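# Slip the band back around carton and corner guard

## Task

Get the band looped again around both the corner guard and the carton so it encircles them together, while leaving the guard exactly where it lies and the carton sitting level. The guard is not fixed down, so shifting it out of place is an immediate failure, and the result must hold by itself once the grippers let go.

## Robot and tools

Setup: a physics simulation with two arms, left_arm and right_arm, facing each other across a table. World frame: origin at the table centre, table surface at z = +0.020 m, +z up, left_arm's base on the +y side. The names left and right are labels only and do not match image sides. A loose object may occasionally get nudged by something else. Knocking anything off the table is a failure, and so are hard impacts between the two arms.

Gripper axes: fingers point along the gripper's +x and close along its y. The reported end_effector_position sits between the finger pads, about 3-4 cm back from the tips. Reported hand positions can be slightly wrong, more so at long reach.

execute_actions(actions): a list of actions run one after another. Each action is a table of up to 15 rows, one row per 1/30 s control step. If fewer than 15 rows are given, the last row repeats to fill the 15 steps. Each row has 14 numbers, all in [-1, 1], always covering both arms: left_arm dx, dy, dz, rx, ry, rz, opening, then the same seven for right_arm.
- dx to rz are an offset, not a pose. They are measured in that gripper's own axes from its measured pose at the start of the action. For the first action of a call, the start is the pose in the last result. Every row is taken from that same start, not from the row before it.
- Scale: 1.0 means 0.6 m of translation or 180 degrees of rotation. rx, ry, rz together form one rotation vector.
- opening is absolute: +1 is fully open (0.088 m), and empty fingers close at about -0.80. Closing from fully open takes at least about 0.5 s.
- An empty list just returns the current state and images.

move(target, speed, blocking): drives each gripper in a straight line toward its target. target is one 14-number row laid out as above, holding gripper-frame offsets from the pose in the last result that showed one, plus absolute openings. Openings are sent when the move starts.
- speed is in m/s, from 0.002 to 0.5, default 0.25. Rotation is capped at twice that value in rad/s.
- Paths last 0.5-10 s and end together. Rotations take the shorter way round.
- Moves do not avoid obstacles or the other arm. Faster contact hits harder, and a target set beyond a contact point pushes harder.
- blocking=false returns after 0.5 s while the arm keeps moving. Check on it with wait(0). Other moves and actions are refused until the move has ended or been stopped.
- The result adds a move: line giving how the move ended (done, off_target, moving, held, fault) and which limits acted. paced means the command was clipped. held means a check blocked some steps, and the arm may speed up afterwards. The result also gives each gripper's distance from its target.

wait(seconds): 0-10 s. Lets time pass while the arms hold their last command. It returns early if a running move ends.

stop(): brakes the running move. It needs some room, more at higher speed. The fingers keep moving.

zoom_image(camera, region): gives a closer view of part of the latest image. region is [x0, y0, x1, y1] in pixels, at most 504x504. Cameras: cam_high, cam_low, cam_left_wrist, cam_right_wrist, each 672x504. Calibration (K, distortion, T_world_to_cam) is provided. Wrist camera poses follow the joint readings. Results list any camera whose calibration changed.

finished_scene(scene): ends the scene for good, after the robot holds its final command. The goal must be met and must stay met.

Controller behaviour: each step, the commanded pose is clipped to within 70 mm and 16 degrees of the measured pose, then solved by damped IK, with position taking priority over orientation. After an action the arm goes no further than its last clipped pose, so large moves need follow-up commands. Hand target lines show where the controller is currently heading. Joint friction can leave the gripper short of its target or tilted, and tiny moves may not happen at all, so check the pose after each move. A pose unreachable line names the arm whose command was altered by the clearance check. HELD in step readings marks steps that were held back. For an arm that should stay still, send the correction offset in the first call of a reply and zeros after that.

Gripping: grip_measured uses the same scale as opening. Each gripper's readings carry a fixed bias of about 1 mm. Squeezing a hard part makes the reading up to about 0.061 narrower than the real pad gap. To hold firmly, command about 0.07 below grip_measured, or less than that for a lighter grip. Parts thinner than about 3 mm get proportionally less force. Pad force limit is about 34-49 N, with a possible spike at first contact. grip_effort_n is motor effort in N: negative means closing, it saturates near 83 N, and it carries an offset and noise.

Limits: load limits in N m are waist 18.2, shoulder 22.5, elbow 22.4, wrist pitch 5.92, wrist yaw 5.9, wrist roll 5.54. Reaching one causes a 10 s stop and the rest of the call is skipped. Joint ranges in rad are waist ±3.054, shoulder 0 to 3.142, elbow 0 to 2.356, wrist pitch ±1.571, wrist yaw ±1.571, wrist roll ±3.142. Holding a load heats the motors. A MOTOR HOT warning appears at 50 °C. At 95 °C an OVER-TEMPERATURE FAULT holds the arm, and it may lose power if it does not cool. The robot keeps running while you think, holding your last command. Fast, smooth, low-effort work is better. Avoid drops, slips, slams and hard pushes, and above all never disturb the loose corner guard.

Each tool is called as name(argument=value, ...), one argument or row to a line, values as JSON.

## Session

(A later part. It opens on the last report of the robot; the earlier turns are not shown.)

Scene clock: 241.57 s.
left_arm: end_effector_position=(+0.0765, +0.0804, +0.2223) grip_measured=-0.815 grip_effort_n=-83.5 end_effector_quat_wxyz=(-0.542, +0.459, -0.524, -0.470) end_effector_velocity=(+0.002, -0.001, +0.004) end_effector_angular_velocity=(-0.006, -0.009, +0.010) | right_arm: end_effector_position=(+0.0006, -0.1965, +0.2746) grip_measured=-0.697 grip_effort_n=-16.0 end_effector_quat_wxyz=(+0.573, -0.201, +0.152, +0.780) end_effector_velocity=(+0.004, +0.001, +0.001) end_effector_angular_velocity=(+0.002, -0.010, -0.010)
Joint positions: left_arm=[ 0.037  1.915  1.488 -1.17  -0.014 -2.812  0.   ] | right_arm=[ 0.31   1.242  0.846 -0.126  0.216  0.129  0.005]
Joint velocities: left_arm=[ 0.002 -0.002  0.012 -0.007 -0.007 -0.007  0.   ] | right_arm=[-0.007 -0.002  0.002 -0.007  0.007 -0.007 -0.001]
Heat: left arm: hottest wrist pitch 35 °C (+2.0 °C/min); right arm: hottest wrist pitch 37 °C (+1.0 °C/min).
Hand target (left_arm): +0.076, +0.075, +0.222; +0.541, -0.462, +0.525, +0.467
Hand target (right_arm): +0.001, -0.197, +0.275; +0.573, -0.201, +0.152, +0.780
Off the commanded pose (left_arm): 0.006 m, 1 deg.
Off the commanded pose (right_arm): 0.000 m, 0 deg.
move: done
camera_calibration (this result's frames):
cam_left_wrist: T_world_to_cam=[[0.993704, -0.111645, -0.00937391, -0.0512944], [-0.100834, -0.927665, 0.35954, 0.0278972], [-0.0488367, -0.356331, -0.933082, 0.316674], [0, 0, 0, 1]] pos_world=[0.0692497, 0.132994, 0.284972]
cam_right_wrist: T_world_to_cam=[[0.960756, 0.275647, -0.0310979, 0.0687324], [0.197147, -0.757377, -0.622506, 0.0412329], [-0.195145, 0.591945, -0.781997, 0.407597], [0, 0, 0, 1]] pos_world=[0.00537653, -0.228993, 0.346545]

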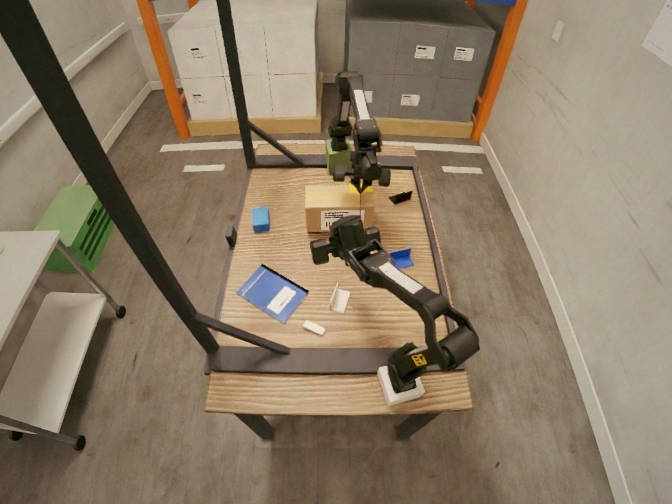

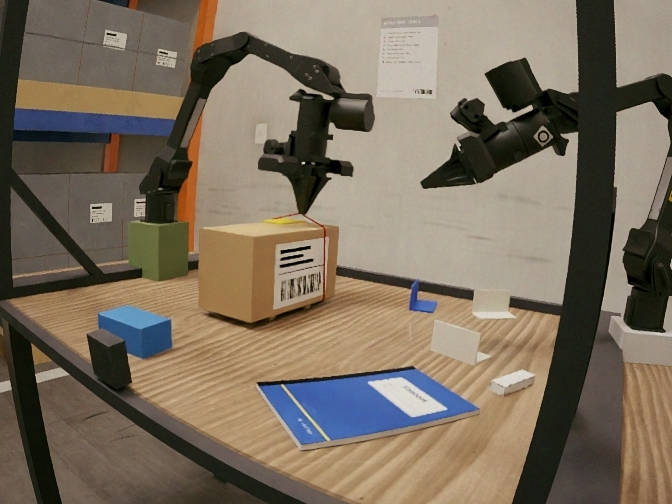

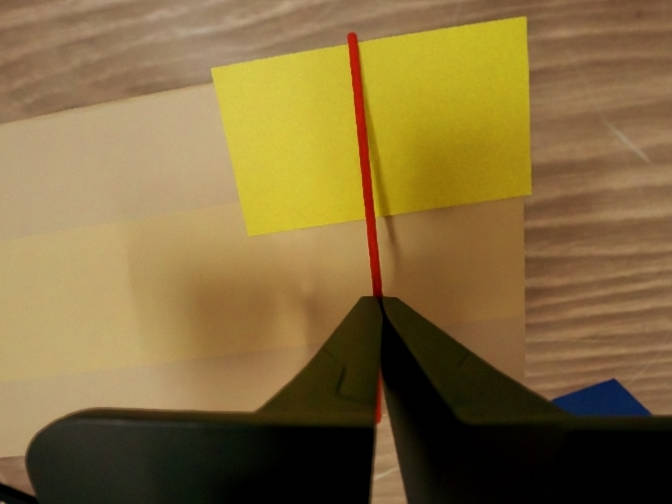

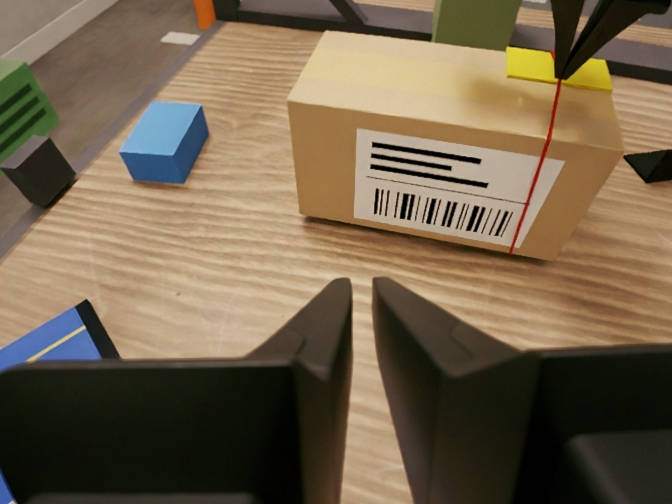

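move(
  target=[0.004,-0.022,-0.04,0,0,0,-1,0,0,0,0,0,0,-0.7],
  speed=0.02,
)

zoom_image(
  camera="cam_right_wrist",
  region=[270, 0, 672, 290],
)

Scene clock: 252.23 s.
left_arm: end_effector_position=(+0.0841, +0.0636, +0.2182) grip_measured=-0.815 grip_effort_n=-83.5 end_effector_quat_wxyz=(-0.545, +0.453, -0.519, -0.478) end_effector_velocity=(-0.002, -0.001, +0.001) end_effector_angular_velocity=(+0.001, +0.007, +0.005) | right_arm: end_effector_position=(+0.0006, -0.1965, +0.2746) grip_measured=-0.697 grip_effort_n=-16.0 end_effector_quat_wxyz=(+0.573, -0.201, +0.152, +0.780) end_effector_velocity=(+0.001, -0.001, +0.002) end_effector_angular_velocity=(+0.006, -0.008, -0.000)
Joint positions: left_arm=[ 0.049  2.005  1.597 -1.211 -0.014 -2.805  0.   ] | right_arm=[ 0.31   1.242  0.846 -0.126  0.216  0.129  0.005]
Joint velocities: left_arm=[-0.002  0.002  0.007 -0.007  0.007 -0.007  0.   ] | right_arm=[ 0.002 -0.007  0.002 -0.007  0.007 -0.007 -0.   ]
Heat: left arm: hottest shoulder 34 °C (+1.0 °C/min); right arm: hottest wrist pitch 37 °C (+1.0 °C/min).
Hand target (left_arm): +0.087, +0.055, +0.219; +0.542, -0.459, +0.524, +0.470
Hand target (right_arm): +0.001, -0.197, +0.275; +0.573, -0.201, +0.152, +0.780
Off the commanded pose (left_arm): 0.009 m, 1 deg.
Off the commanded pose (right_arm): 0.000 m, 0 deg.
move: off_target (left_arm)
camera_calibration (this result's frames):
cam_left_wrist: T_world_to_cam=[[0.994144, -0.106805, -0.0164437, -0.0595381], [-0.0949274, -0.935843, 0.339392, 0.0189532], [-0.0516374, -0.335844, -0.940501, 0.307733], [0, 0, 0, 1]] pos_world=[0.0768791, 0.114729, 0.282012]
cam_right_wrist: T_world_to_cam=[[0.960756, 0.275647, -0.0310979, 0.0687324], [0.197147, -0.757377, -0.622506, 0.0412329], [-0.195145, 0.591945, -0.781997, 0.407597], [0, 0, 0, 1]] pos_world=[0.00537653, -0.228993, 0.346545]

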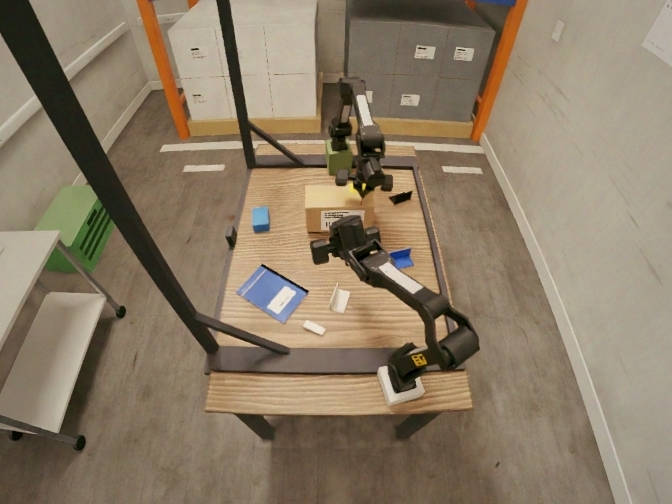

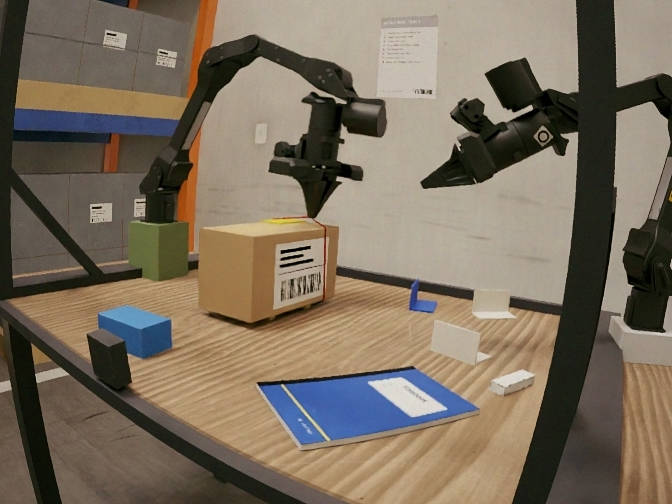

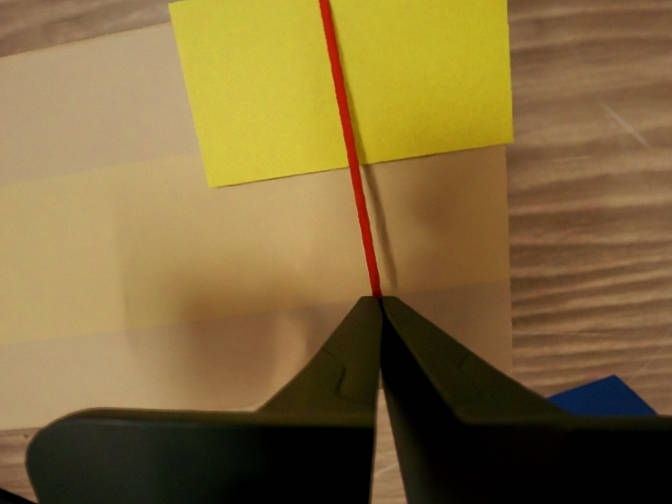

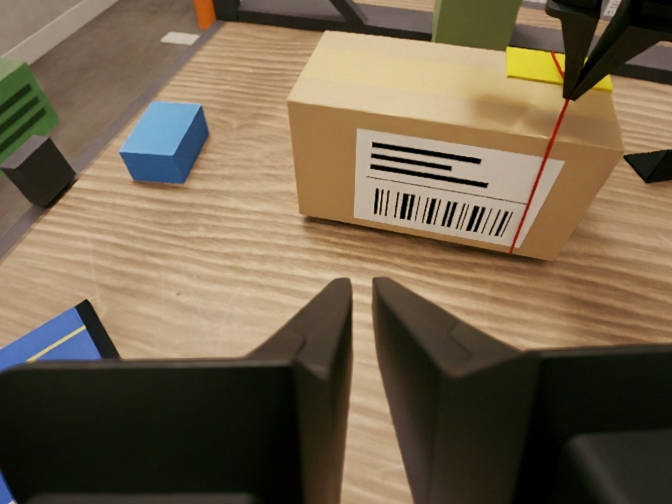

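Region (270, 0, 672, 290) of cam_right_wrist's 672x504 image, scaled by 1.254, with more detail than that image has.

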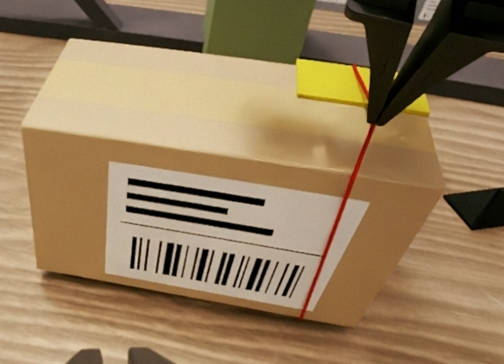

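move(
  target=[0.0,-0.025,-0.01,0,0,0,-1,0,0,0,0,0,0,-0.7],
  speed=0.015,
)

zoom_image(
  camera="cam_right_wrist",
  region=[270, 0, 672, 290],
)

Scene clock: 257.07 s.
left_arm: end_effector_position=(+0.0946, +0.0626, +0.2182) grip_measured=-0.815 grip_effort_n=-83.5 end_effector_quat_wxyz=(-0.547, +0.448, -0.516, -0.484) end_effector_velocity=(-0.000, +0.002, +0.000) end_effector_angular_velocity=(+0.009, -0.005, -0.010) | right_arm: end_effector_position=(+0.0006, -0.1965, +0.2746) grip_measured=-0.697 grip_effort_n=-16.0 end_effector_quat_wxyz=(+0.573, -0.201, +0.152, +0.780) end_effector_velocity=(+0.003, -0.001, -0.004) end_effector_angular_velocity=(-0.007, -0.022, +0.010)
Joint positions: left_arm=[ 0.076  2.033  1.637 -1.24  -0.014 -2.78   0.   ] | right_arm=[ 0.31   1.242  0.846 -0.126  0.216  0.129  0.005]
Joint velocities: left_arm=[-0.002 -0.002 -0.002 -0.007 -0.007  0.007  0.   ] | right_arm=[-0.007 -0.002 -0.007 -0.007 -0.007 -0.022 -0.   ]
Heat: left arm: hottest shoulder 34 °C (+0.0 °C/min); right arm: hottest wrist pitch 37 °C (+1.0 °C/min).
Hand target (left_arm): +0.098, +0.056, +0.218; +0.545, -0.453, +0.519, +0.478
Hand target (right_arm): +0.001, -0.197, +0.275; +0.573, -0.201, +0.152, +0.780
Off the commanded pose (left_arm): 0.008 m, 1 deg.
Off the commanded pose (right_arm): 0.000 m, 0 deg.
move: done
camera_calibration (this result's frames):
cam_left_wrist: T_world_to_cam=[[0.994209, -0.104919, -0.0232563, -0.0687497], [-0.0917612, -0.941444, 0.324444, 0.0222652], [-0.0559348, -0.320431, -0.945619, 0.308486], [0, 0, 0, 1]] pos_world=[0.0876498, 0.112597, 0.282888]
cam_right_wrist: T_world_to_cam=[[0.960756, 0.275647, -0.0310979, 0.0687324], [0.197147, -0.757377, -0.622506, 0.0412329], [-0.195145, 0.591945, -0.781997, 0.407597], [0, 0, 0, 1]] pos_world=[0.00537653, -0.228993, 0.346545]

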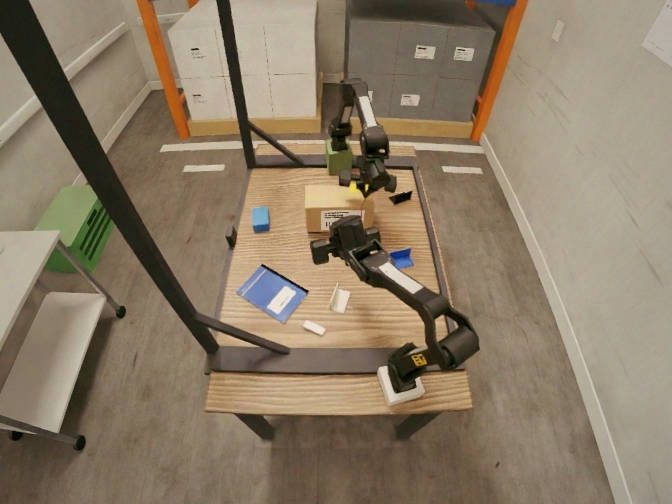

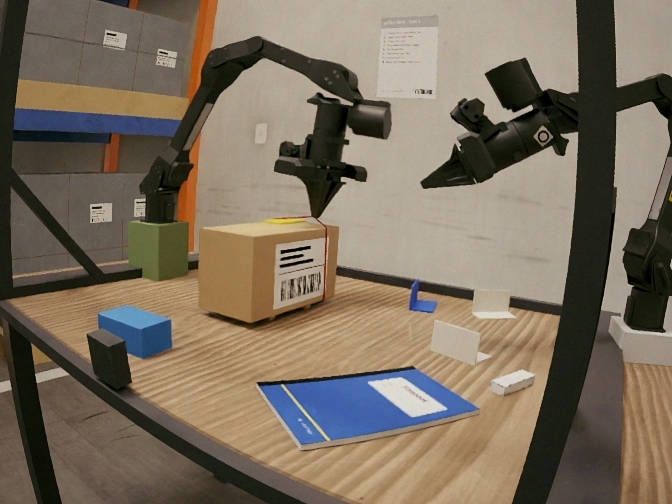

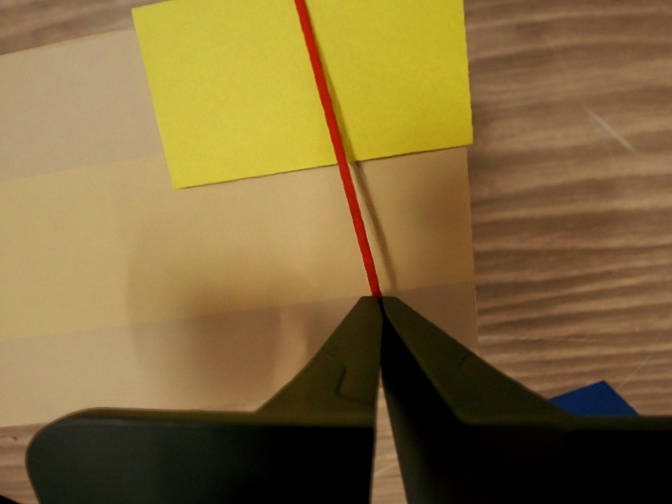

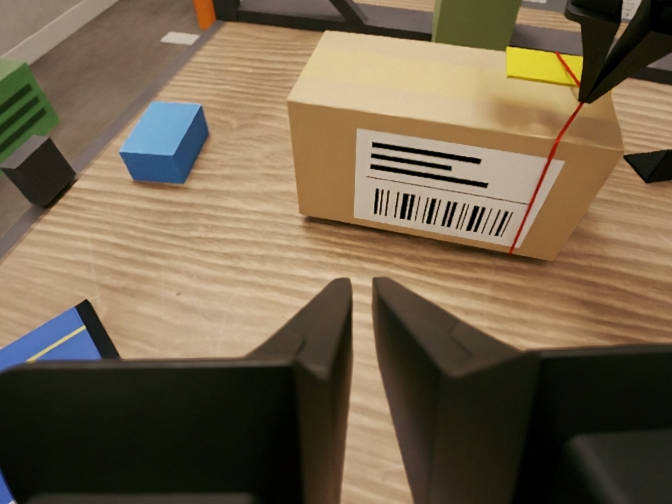

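Region (270, 0, 672, 290) of cam_right_wrist's 672x504 image, scaled by 1.254, with more detail than that image has.

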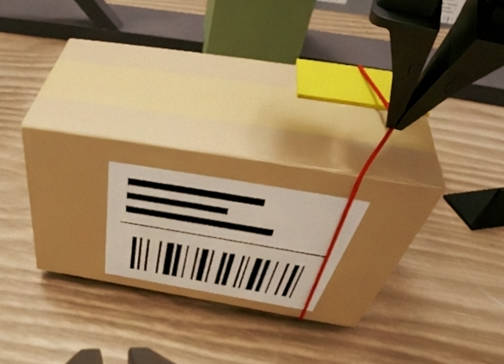

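move(
  target=[-0.02,0.005,-0.045,0,0,0,-1,0,0,0,0,0,0,-0.7],
  speed=0.02,
)

zoom_image(
  camera="cam_right_wrist",
  region=[270, 0, 672, 290],
)

Scene clock: 269.80 s.
left_arm: end_effector_position=(+0.0884, +0.0440, +0.2276) grip_measured=-0.815 grip_effort_n=-83.5 end_effector_quat_wxyz=(-0.552, +0.440, -0.512, -0.490) end_effector_velocity=(+0.002, +0.000, -0.001) end_effector_angular_velocity=(+0.012, -0.021, +0.003) | right_arm: end_effector_position=(+0.0006, -0.1965, +0.2746) grip_measured=-0.697 grip_effort_n=-16.0 end_effector_quat_wxyz=(+0.573, -0.201, +0.152, +0.780) end_effector_velocity=(+0.001, -0.003, -0.004) end_effector_angular_velocity=(-0.019, -0.015, +0.007)
Joint positions: left_arm=[ 0.05   2.117  1.799 -1.341 -0.014 -2.804  0.   ] | right_arm=[ 0.31   1.242  0.846 -0.126  0.216  0.129  0.005]
Joint velocities: left_arm=[-0.002  0.007  0.007 -0.007 -0.022 -0.007  0.   ] | right_arm=[-0.002 -0.002 -0.002 -0.022 -0.007 -0.007 -0.   ]
Heat: left arm: hottest shoulder 35 °C (+0.0 °C/min); right arm: hottest wrist pitch 37 °C (+1.0 °C/min).
Hand target (left_arm): +0.088, +0.036, +0.228; +0.547, -0.448, +0.516, +0.484
Hand target (right_arm): +0.001, -0.197, +0.275; +0.573, -0.201, +0.152, +0.780
Off the commanded pose (left_arm): 0.009 m, 1 deg.
Off the commanded pose (right_arm): 0.000 m, 0 deg.
move: off_target (left_arm)
camera_calibration (this result's frames):
cam_left_wrist: T_world_to_cam=[[0.993921, -0.106305, -0.0286333, -0.0630225], [-0.0926814, -0.9483, 0.303542, 0.00633943], [-0.0594211, -0.299043, -0.952388, 0.311962], [0, 0, 0, 1]] pos_world=[0.0817641, 0.0926023, 0.29338]
cam_right_wrist: T_world_to_cam=[[0.960756, 0.275647, -0.0310979, 0.0687324], [0.197147, -0.757377, -0.622506, 0.0412329], [-0.195145, 0.591945, -0.781997, 0.407597], [0, 0, 0, 1]] pos_world=[0.00537653, -0.228993, 0.346545]

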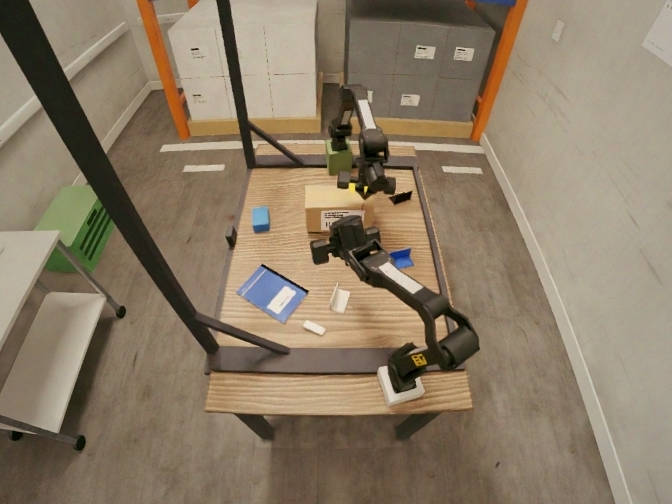

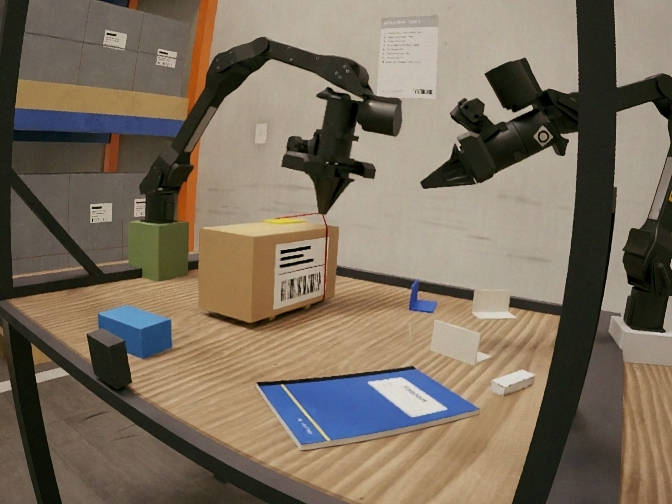

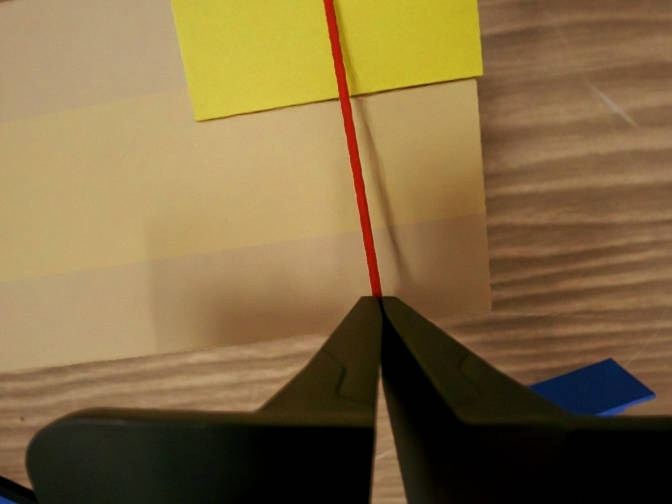

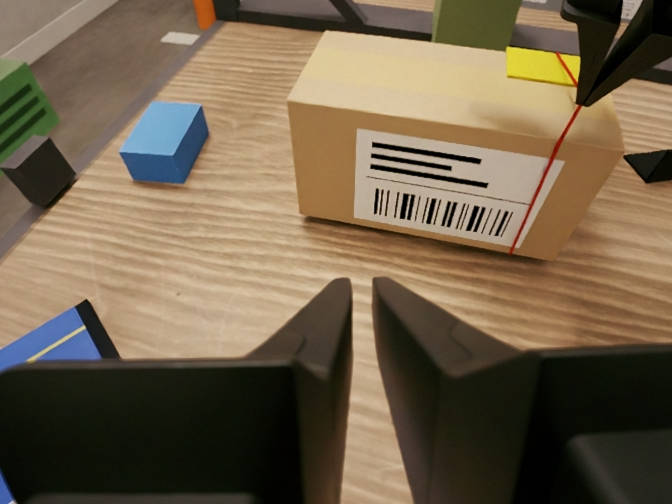

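Region (270, 0, 672, 290) of cam_right_wrist's 672x504 image, scaled by 1.254, with more detail than that image has.

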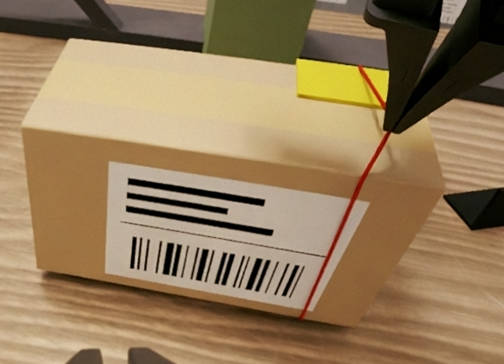

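move(
  target=[0.0,0.005,-0.04,0,-0.01,0,-1,0,0,0,0,0,0,-0.7],
  speed=0.02,
)

zoom_image(
  camera="cam_right_wrist",
  region=[270, 0, 672, 290],
)

Scene clock: 277.97 s.
left_arm: end_effector_position=(+0.0834, +0.0306, +0.2244) grip_measured=-0.815 grip_effort_n=-83.5 end_effector_quat_wxyz=(-0.564, +0.423, -0.498, -0.505) end_effector_velocity=(+0.000, -0.001, +0.002) end_effector_angular_velocity=(+0.009, -0.007, +0.004) | right_arm: end_effector_position=(+0.0006, -0.1965, +0.2746) grip_measured=-0.697 grip_effort_n=-16.0 end_effector_quat_wxyz=(+0.573, -0.201, +0.152, +0.780) end_effector_velocity=(+0.003, -0.001, -0.002) end_effector_angular_velocity=(-0.015, -0.012, +0.003)
Joint positions: left_arm=[ 0.028  2.229  1.96  -1.449 -0.021 -2.827  0.   ] | right_arm=[ 0.31   1.242  0.846 -0.126  0.216  0.129  0.005]
Joint velocities: left_arm=[-0.002  0.012  0.027 -0.022 -0.007 -0.007  0.   ] | right_arm=[-0.007 -0.002  0.002 -0.022 -0.007 -0.007 -0.   ]
Heat: left arm: hottest shoulder 36 °C (+0.0 °C/min); right arm: hottest wrist pitch 37 °C (+1.0 °C/min).
Hand target (left_arm): +0.082, +0.021, +0.225; +0.559, -0.433, +0.504, +0.496
Hand target (right_arm): +0.001, -0.197, +0.275; +0.573, -0.201, +0.152, +0.780
Off the commanded pose (left_arm): 0.010 m, 2 deg.
Off the commanded pose (right_arm): 0.000 m, 0 deg.
move: off_target (left_arm)
camera_calibration (this result's frames):
cam_left_wrist: T_world_to_cam=[[0.993904, -0.103714, -0.0373892, -0.0576904], [-0.091424, -0.964891, 0.246224, 0.00738702], [-0.0616134, -0.241304, -0.968492, 0.306676], [0, 0, 0, 1]] pos_world=[0.0769094, 0.0751465, 0.293037]
cam_right_wrist: T_world_to_cam=[[0.960756, 0.275647, -0.0310979, 0.0687324], [0.197147, -0.757377, -0.622506, 0.0412329], [-0.195145, 0.591945, -0.781997, 0.407597], [0, 0, 0, 1]] pos_world=[0.00537653, -0.228993, 0.346545]

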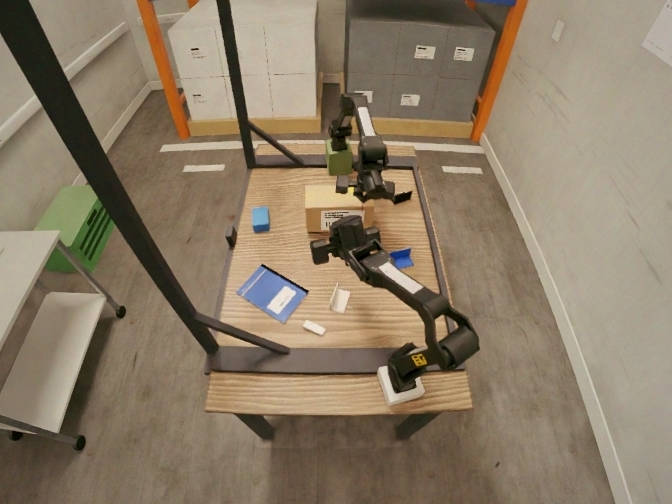

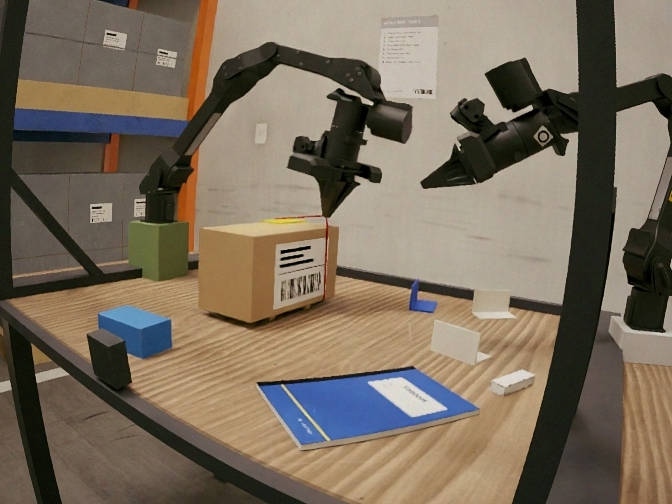

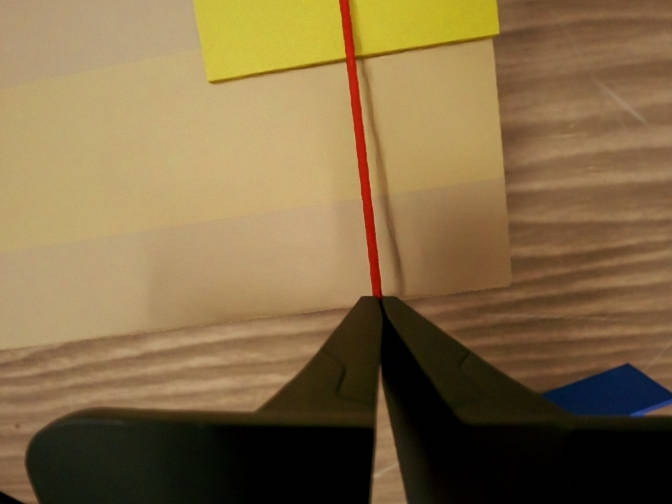

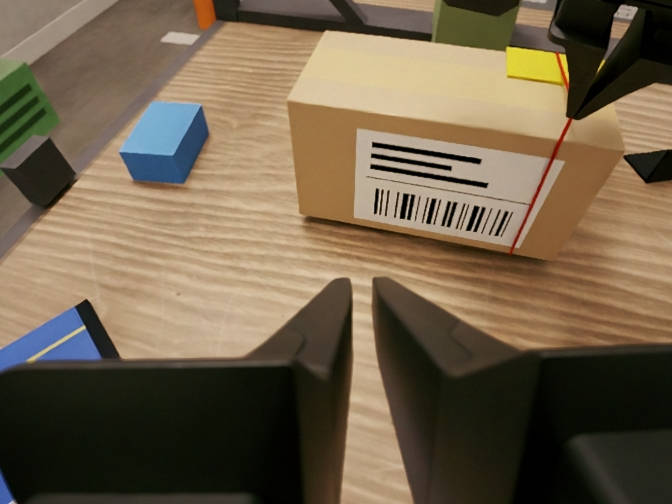

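Region (270, 0, 672, 290) of cam_right_wrist's 672x504 image, scaled by 1.254, with more detail than that image has.

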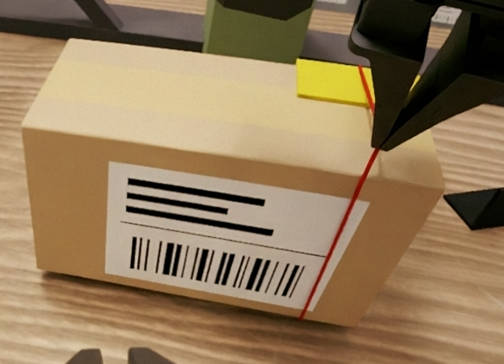

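move(
  target=[0.0,-0.016,-0.012,0,-0.02,0,-1,0,0,0,0,0,0,-0.7],
  speed=0.015,
)

zoom_image(
  camera="cam_right_wrist",
  region=[420, 40, 672, 290],
)

Scene clock: 290.47 s.
left_arm: end_effector_position=(+0.0905, +0.0277, +0.2226) grip_measured=-0.815 grip_effort_n=-83.5 end_effector_quat_wxyz=(+0.579, -0.404, +0.476, +0.524) end_effector_velocity=(+0.001, -0.002, +0.001) end_effector_angular_velocity=(-0.011, -0.011, +0.003) | right_arm: end_effector_position=(+0.0006, -0.1965, +0.2746) grip_measured=-0.697 grip_effort_n=-16.0 end_effector_quat_wxyz=(+0.573, -0.201, +0.152, +0.780) end_effector_velocity=(-0.000, -0.000, +0.003) end_effector_angular_velocity=(+0.010, +0.003, +0.007)
Joint positions: left_arm=[ 0.037  2.327  2.105 -1.569 -0.039 -2.826  0.   ] | right_arm=[ 0.31   1.242  0.846 -0.126  0.216  0.129  0.005]
Joint velocities: left_arm=[-0.002 -0.002  0.002  0.007 -0.007 -0.007  0.   ] | right_arm=[-0.002 -0.007 -0.002  0.007 -0.007 -0.007  0.   ]
Heat: left arm: hottest shoulder 38 °C (+3.0 °C/min); right arm: hottest wrist pitch 37 °C (+0.0 °C/min).
Hand target (left_arm): +0.092, +0.023, +0.223; +0.579, -0.407, +0.480, +0.519
Hand target (right_arm): +0.001, -0.197, +0.275; +0.573, -0.201, +0.152, +0.780
Off the commanded pose (left_arm): 0.006 m, 1 deg.
Off the commanded pose (right_arm): 0.000 m, 0 deg.
joint sent to its limit (left arm) — the command would take joint 4 (wrist pitch) past its lower limit, so that joint was sent only as far as its limit.
move: done
camera_calibration (this result's frames):
cam_left_wrist: T_world_to_cam=[[0.994567, -0.0957794, -0.0407805, -0.0646504], [-0.0873666, -0.980989, 0.173284, 0.0220071], [-0.0566023, -0.16878, -0.984027, 0.305654], [0, 0, 0, 1]] pos_world=[0.0835226, 0.0669849, 0.294322]
cam_right_wrist: T_world_to_cam=[[0.960756, 0.275647, -0.0310979, 0.0687324], [0.197147, -0.757377, -0.622506, 0.0412329], [-0.195145, 0.591945, -0.781997, 0.407597], [0, 0, 0, 1]] pos_world=[0.00537653, -0.228993, 0.346545]

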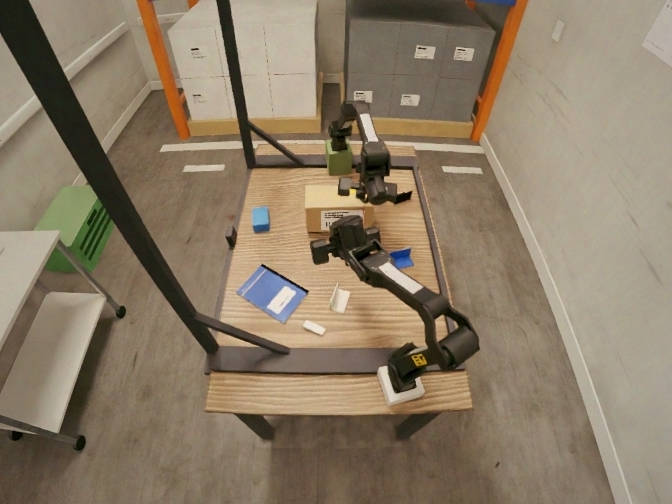

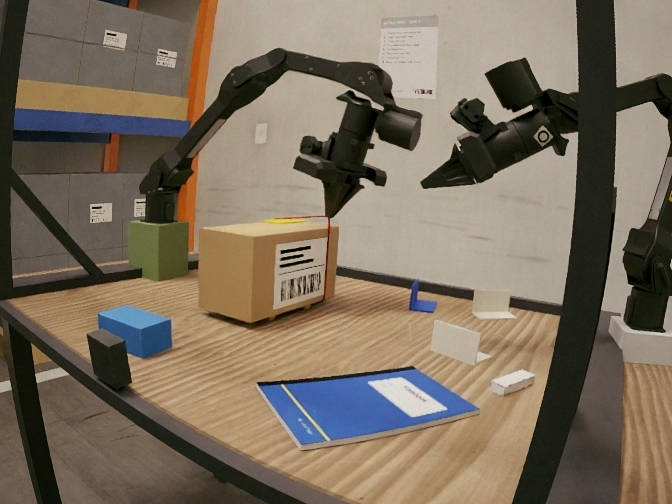

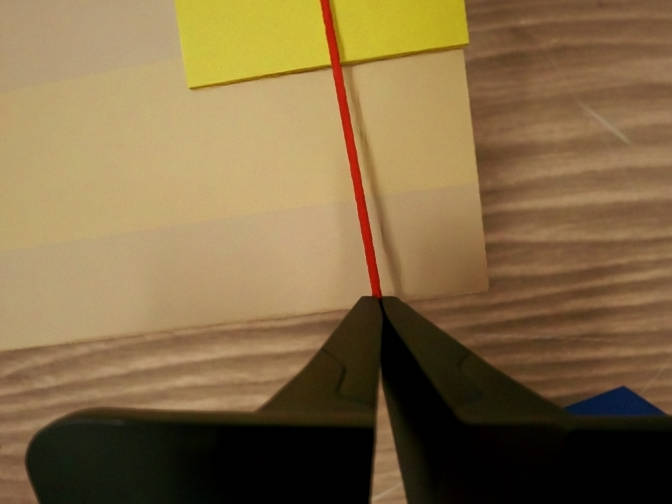

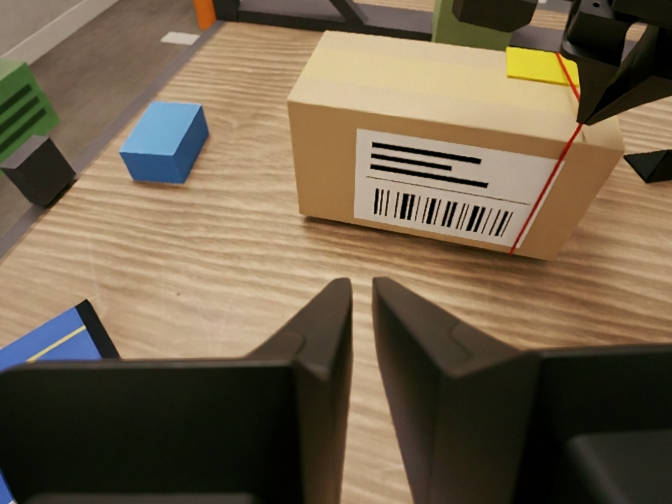

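Region (420, 40, 672, 290) of cam_right_wrist's 672x504 image, scaled by 2.000, with more detail than that image has; it fills the top 500 rows of this view, and the rest is white.

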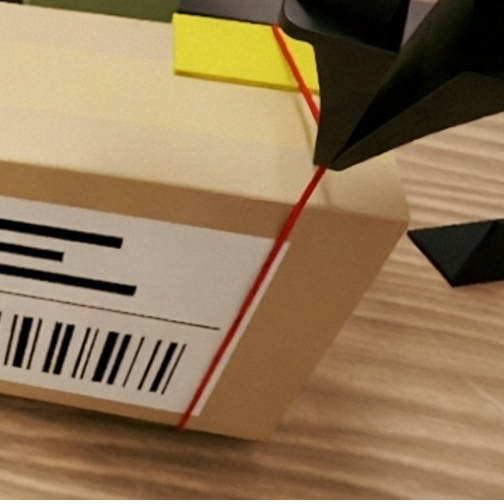

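move(
  target=[0.022,0.012,0.05,0,0.05,0,-1,0,0,0,0,0,0,-0.7],
  speed=0.02,
)

zoom_image(
  camera="cam_right_wrist",
  region=[420, 40, 672, 290],
)

Scene clock: 300.37 s.
left_arm: end_effector_position=(+0.0870, +0.0591, +0.2116) grip_measured=-0.815 grip_effort_n=-83.5 end_effector_quat_wxyz=(-0.544, +0.441, -0.515, -0.495) end_effector_velocity=(+0.000, +0.000, +0.003) end_effector_angular_velocity=(-0.010, -0.010, +0.004) | right_arm: end_effector_position=(+0.0006, -0.1965, +0.2746) grip_measured=-0.697 grip_effort_n=-16.0 end_effector_quat_wxyz=(+0.573, -0.201, +0.152, +0.780) end_effector_velocity=(-0.002, -0.002, -0.004) end_effector_angular_velocity=(-0.014, -0.003, +0.020)
Joint positions: left_arm=[ 0.061  2.062  1.652 -1.247  0.002 -2.803  0.   ] | right_arm=[ 0.31   1.242  0.846 -0.126  0.216  0.129  0.005]
Joint velocities: left_arm=[-0.002 -0.012 -0.007  0.007 -0.007 -0.007  0.   ] | right_arm=[-0.002  0.002 -0.002 -0.007 -0.022 -0.007  0.   ]
Heat: left arm: hottest shoulder 40 °C (+5.0 °C/min); right arm: hottest wrist pitch 37 °C (+0.0 °C/min).
Hand target (left_arm): +0.087, +0.060, +0.217; +0.540, -0.444, +0.520, +0.490
Hand target (right_arm): +0.001, -0.197, +0.275; +0.573, -0.201, +0.152, +0.780
Off the commanded pose (left_arm): 0.005 m, 1 deg.
Off the commanded pose (right_arm): 0.000 m, 0 deg.
move: done
camera_calibration (this result's frames):
cam_left_wrist: T_world_to_cam=[[0.994463, -0.0956058, -0.0436126, -0.0579776], [-0.0774852, -0.947498, 0.310233, 0.0225791], [-0.0709829, -0.305136, -0.94966, 0.302018], [0, 0, 0, 1]] pos_world=[0.0808442, 0.108007, 0.277281]
cam_right_wrist: T_world_to_cam=[[0.960756, 0.275647, -0.0310979, 0.0687324], [0.197147, -0.757377, -0.622506, 0.0412329], [-0.195145, 0.591945, -0.781997, 0.407597], [0, 0, 0, 1]] pos_world=[0.00537653, -0.228993, 0.346545]

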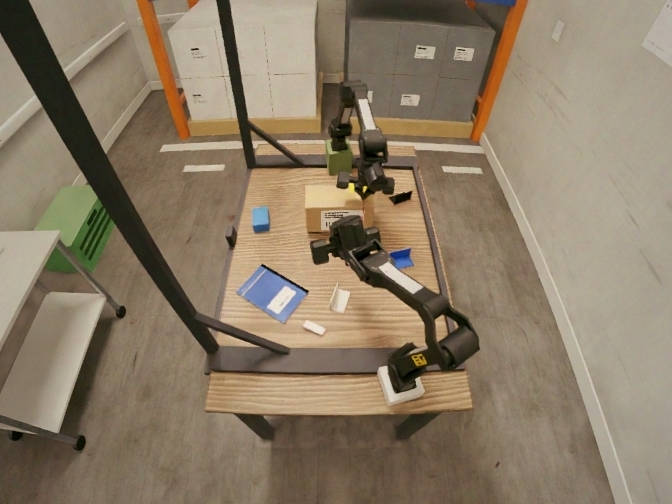

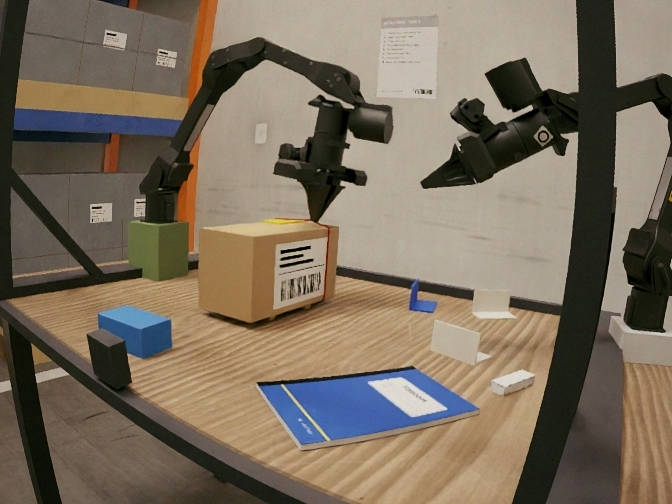

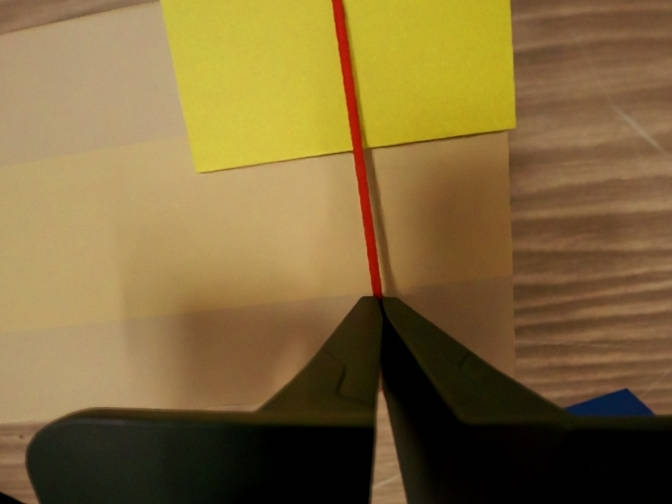

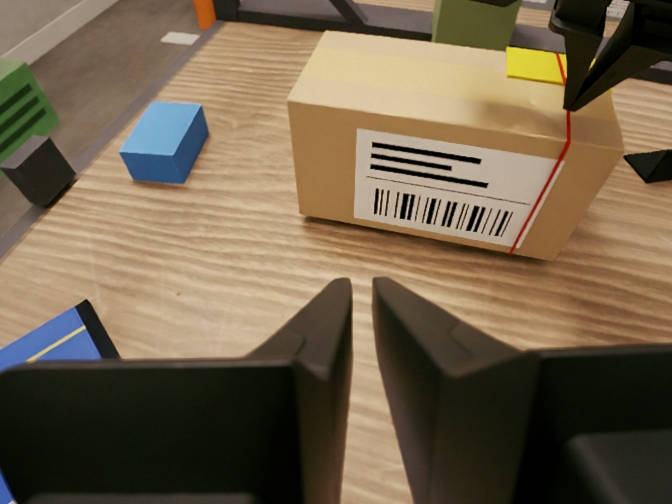

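Region (420, 40, 672, 290) of cam_right_wrist's 672x504 image, scaled by 2.000, with more detail than that image has; it fills the top 500 rows of this view, and the rest is white.

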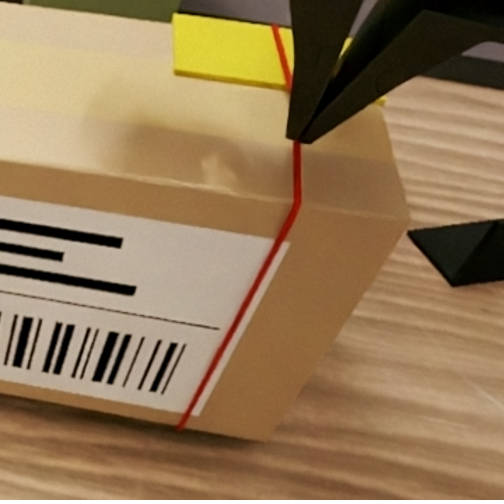

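execute_actions(
  actions=[
    [[0,0,0,0,0,0,-0.78,0,0,0,0,0,0,-0.7]],
    [[0,0,0,0,0,0,-0.6,0,0,0,0,0,0,-0.7]],
    [[-0.03,0,0,0,0,0,-0.5,0,0,0,0,0,0,-0.7]],
    [[-0.12,0,0.06,0,0,0,-0.5,0,0,0,0,0,0,-0.7]],
    [[-0.08,0,0.06,0,0,0,-0.5,0,0,0,0,0,0,-0.7]],
  ],
)

Scene clock: 306.20 s.
left_arm: end_effector_position=(+0.0950, +0.1181, +0.3557) grip_measured=-0.503 grip_effort_n=17.0 end_effector_quat_wxyz=(-0.518, +0.489, -0.538, -0.450) end_effector_velocity=(+0.002, +0.004, -0.001) end_effector_angular_velocity=(+0.018, -0.017, +0.006) | right_arm: end_effector_position=(+0.0006, -0.1965, +0.2746) grip_measured=-0.697 grip_effort_n=-16.0 end_effector_quat_wxyz=(+0.573, -0.201, +0.152, +0.780) end_effector_velocity=(+0.002, -0.001, +0.000) end_effector_angular_velocity=(-0.002, -0.004, +0.003)
Joint positions: left_arm=[ 0.124  1.741  1.8   -1.569  0.002 -2.746  0.014] | right_arm=[ 0.31   1.242  0.846 -0.126  0.216  0.129  0.005]
Joint velocities: left_arm=[-0.002 -0.002 -0.007 -0.007 -0.022 -0.007 -0.   ] | right_arm=[-0.007 -0.007 -0.002 -0.007 -0.007 -0.007  0.   ]
Heat: left arm: hottest shoulder 41 °C (+7.1 °C/min); right arm: hottest wrist pitch 37 °C (+0.0 °C/min).
Hand target (left_arm): +0.096, +0.119, +0.354; +0.521, -0.486, +0.537, +0.452
Hand target (right_arm): +0.001, -0.197, +0.275; +0.573, -0.201, +0.152, +0.780
Off the commanded pose (left_arm): 0.003 m, 8 deg.
Off the commanded pose (right_arm): 0.000 m, 0 deg.
joint sent to its limit (left arm) — the command would take joint 4 (wrist pitch) past its lower limit, so that joint was sent only as far as its limit.
Step readings (end_effector_position; steps 1 to 15: 1st action; 16 to 30: 2nd action; 31 to 45: 3rd action; 46 to 60: 4th action; 61 to 75: 5th action):
0: left_arm (+0.0869, +0.0591, +0.2116) | right_arm (+0.0006, -0.1965, +0.2746)
1: left_arm (+0.0869, +0.0591, +0.2116) | right_arm (+0.0006, -0.1965, +0.2746)
2: left_arm (+0.0869, +0.0591, +0.2116) | right_arm (+0.0006, -0.1965, +0.2746)
4: left_arm (+0.0869, +0.0591, +0.2116) | right_arm (+0.0006, -0.1965, +0.2746)
8: left_arm (+0.0869, +0.0591, +0.2116) | right_arm (+0.0006, -0.1965, +0.2746)
15: left_arm (+0.0869, +0.0591, +0.2116) | right_arm (+0.0006, -0.1965, +0.2746)
16: left_arm (+0.0869, +0.0591, +0.2116) | right_arm (+0.0006, -0.1965, +0.2746)
17: left_arm (+0.0869, +0.0591, +0.2116) | right_arm (+0.0006, -0.1965, +0.2746)
19: left_arm (+0.0869, +0.0591, +0.2116) | right_arm (+0.0006, -0.1965, +0.2746)
23: left_arm (+0.0869, +0.0591, +0.2116) | right_arm (+0.0006, -0.1965, +0.2746)
30: left_arm (+0.0869, +0.0591, +0.2116) | right_arm (+0.0006, -0.1965, +0.2746)
31: left_arm (+0.0869, +0.0594, +0.2131) | right_arm (+0.0006, -0.1965, +0.2746)
32: left_arm (+0.0866, +0.0605, +0.2160) | right_arm (+0.0006, -0.1965, +0.2746)
34: left_arm (+0.0866, +0.0605, +0.2207) | right_arm (+0.0006, -0.1965, +0.2746)
38: left_arm (+0.0871, +0.0582, +0.2259) | right_arm (+0.0006, -0.1965, +0.2746)
45: left_arm (+0.0870, +0.0590, +0.2263) | right_arm (+0.0006, -0.1965, +0.2746)
46: left_arm (+0.0868, +0.0611, +0.2313) | right_arm (+0.0006, -0.1965, +0.2746)
47: left_arm (+0.0859, +0.0695, +0.2376) | right_arm (+0.0006, -0.1965, +0.2746)
49: left_arm (+0.0870, +0.0814, +0.2562) | right_arm (+0.0006, -0.1965, +0.2746)
53: left_arm (+0.0913, +0.0854, +0.2956) | right_arm (+0.0006, -0.1965, +0.2746)
60: left_arm (+0.0910, +0.0879, +0.3030) | right_arm (+0.0006, -0.1965, +0.2746)
61: left_arm (+0.0911, +0.0893, +0.3072) | right_arm (+0.0006, -0.1965, +0.2746)
62: left_arm (+0.0915, +0.0939, +0.3110) | right_arm (+0.0006, -0.1965, +0.2746)
64: left_arm (+0.0938, +0.1041, +0.3243) | right_arm (+0.0006, -0.1965, +0.2746)
68: left_arm (+0.0957, +0.1152, +0.3537) | right_arm (+0.0006, -0.1965, +0.2746)
75: end_effector_position above
camera_calibration (this result's frames):
cam_left_wrist: T_world_to_cam=[[0.995775, -0.0916651, 0.00536335, -0.0719942], [-0.0846977, -0.894389, 0.439197, -0.0170733], [-0.0354622, -0.437796, -0.898375, 0.451458], [0, 0, 0, 1]] pos_world=[0.0862536, 0.175777, 0.413463]
cam_right_wrist: T_world_to_cam=[[0.960756, 0.275647, -0.0310979, 0.0687324], [0.197147, -0.757377, -0.622506, 0.0412329], [-0.195145, 0.591945, -0.781997, 0.407597], [0, 0, 0, 1]] pos_world=[0.00537653, -0.228993, 0.346545]

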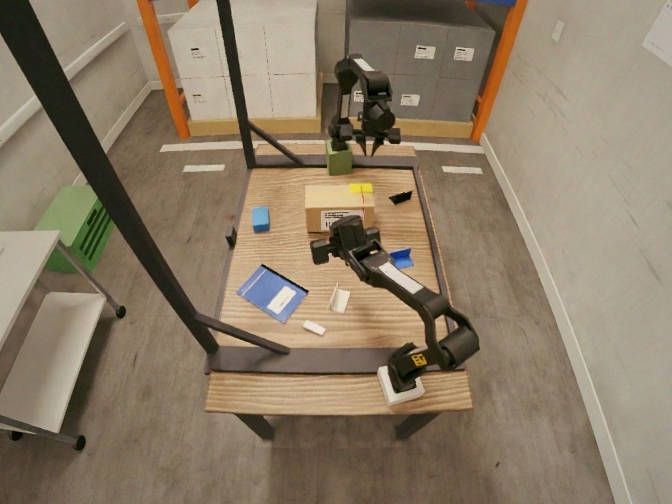

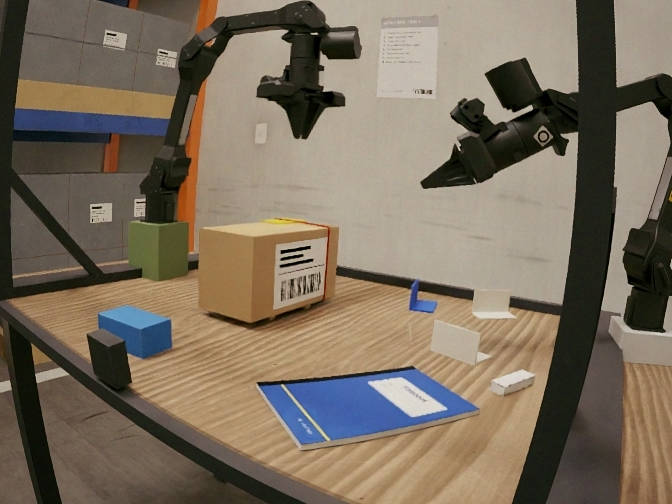

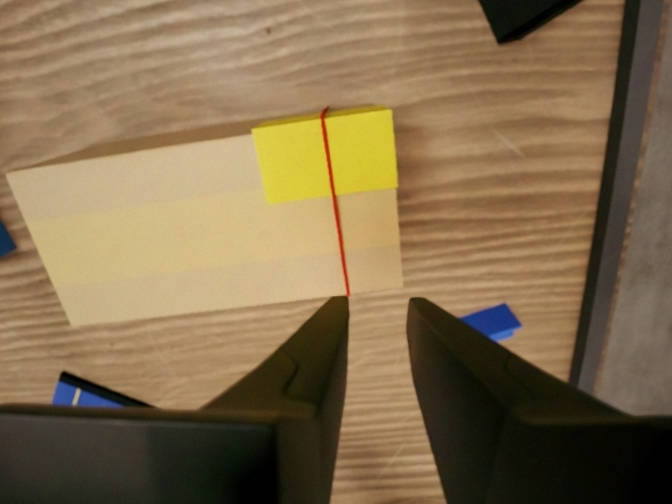

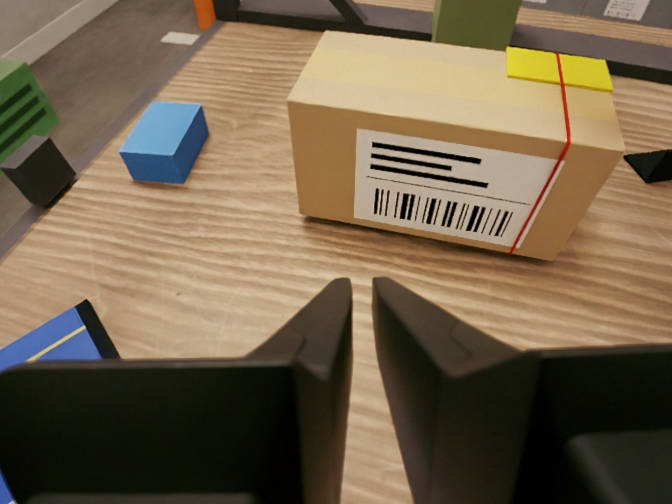

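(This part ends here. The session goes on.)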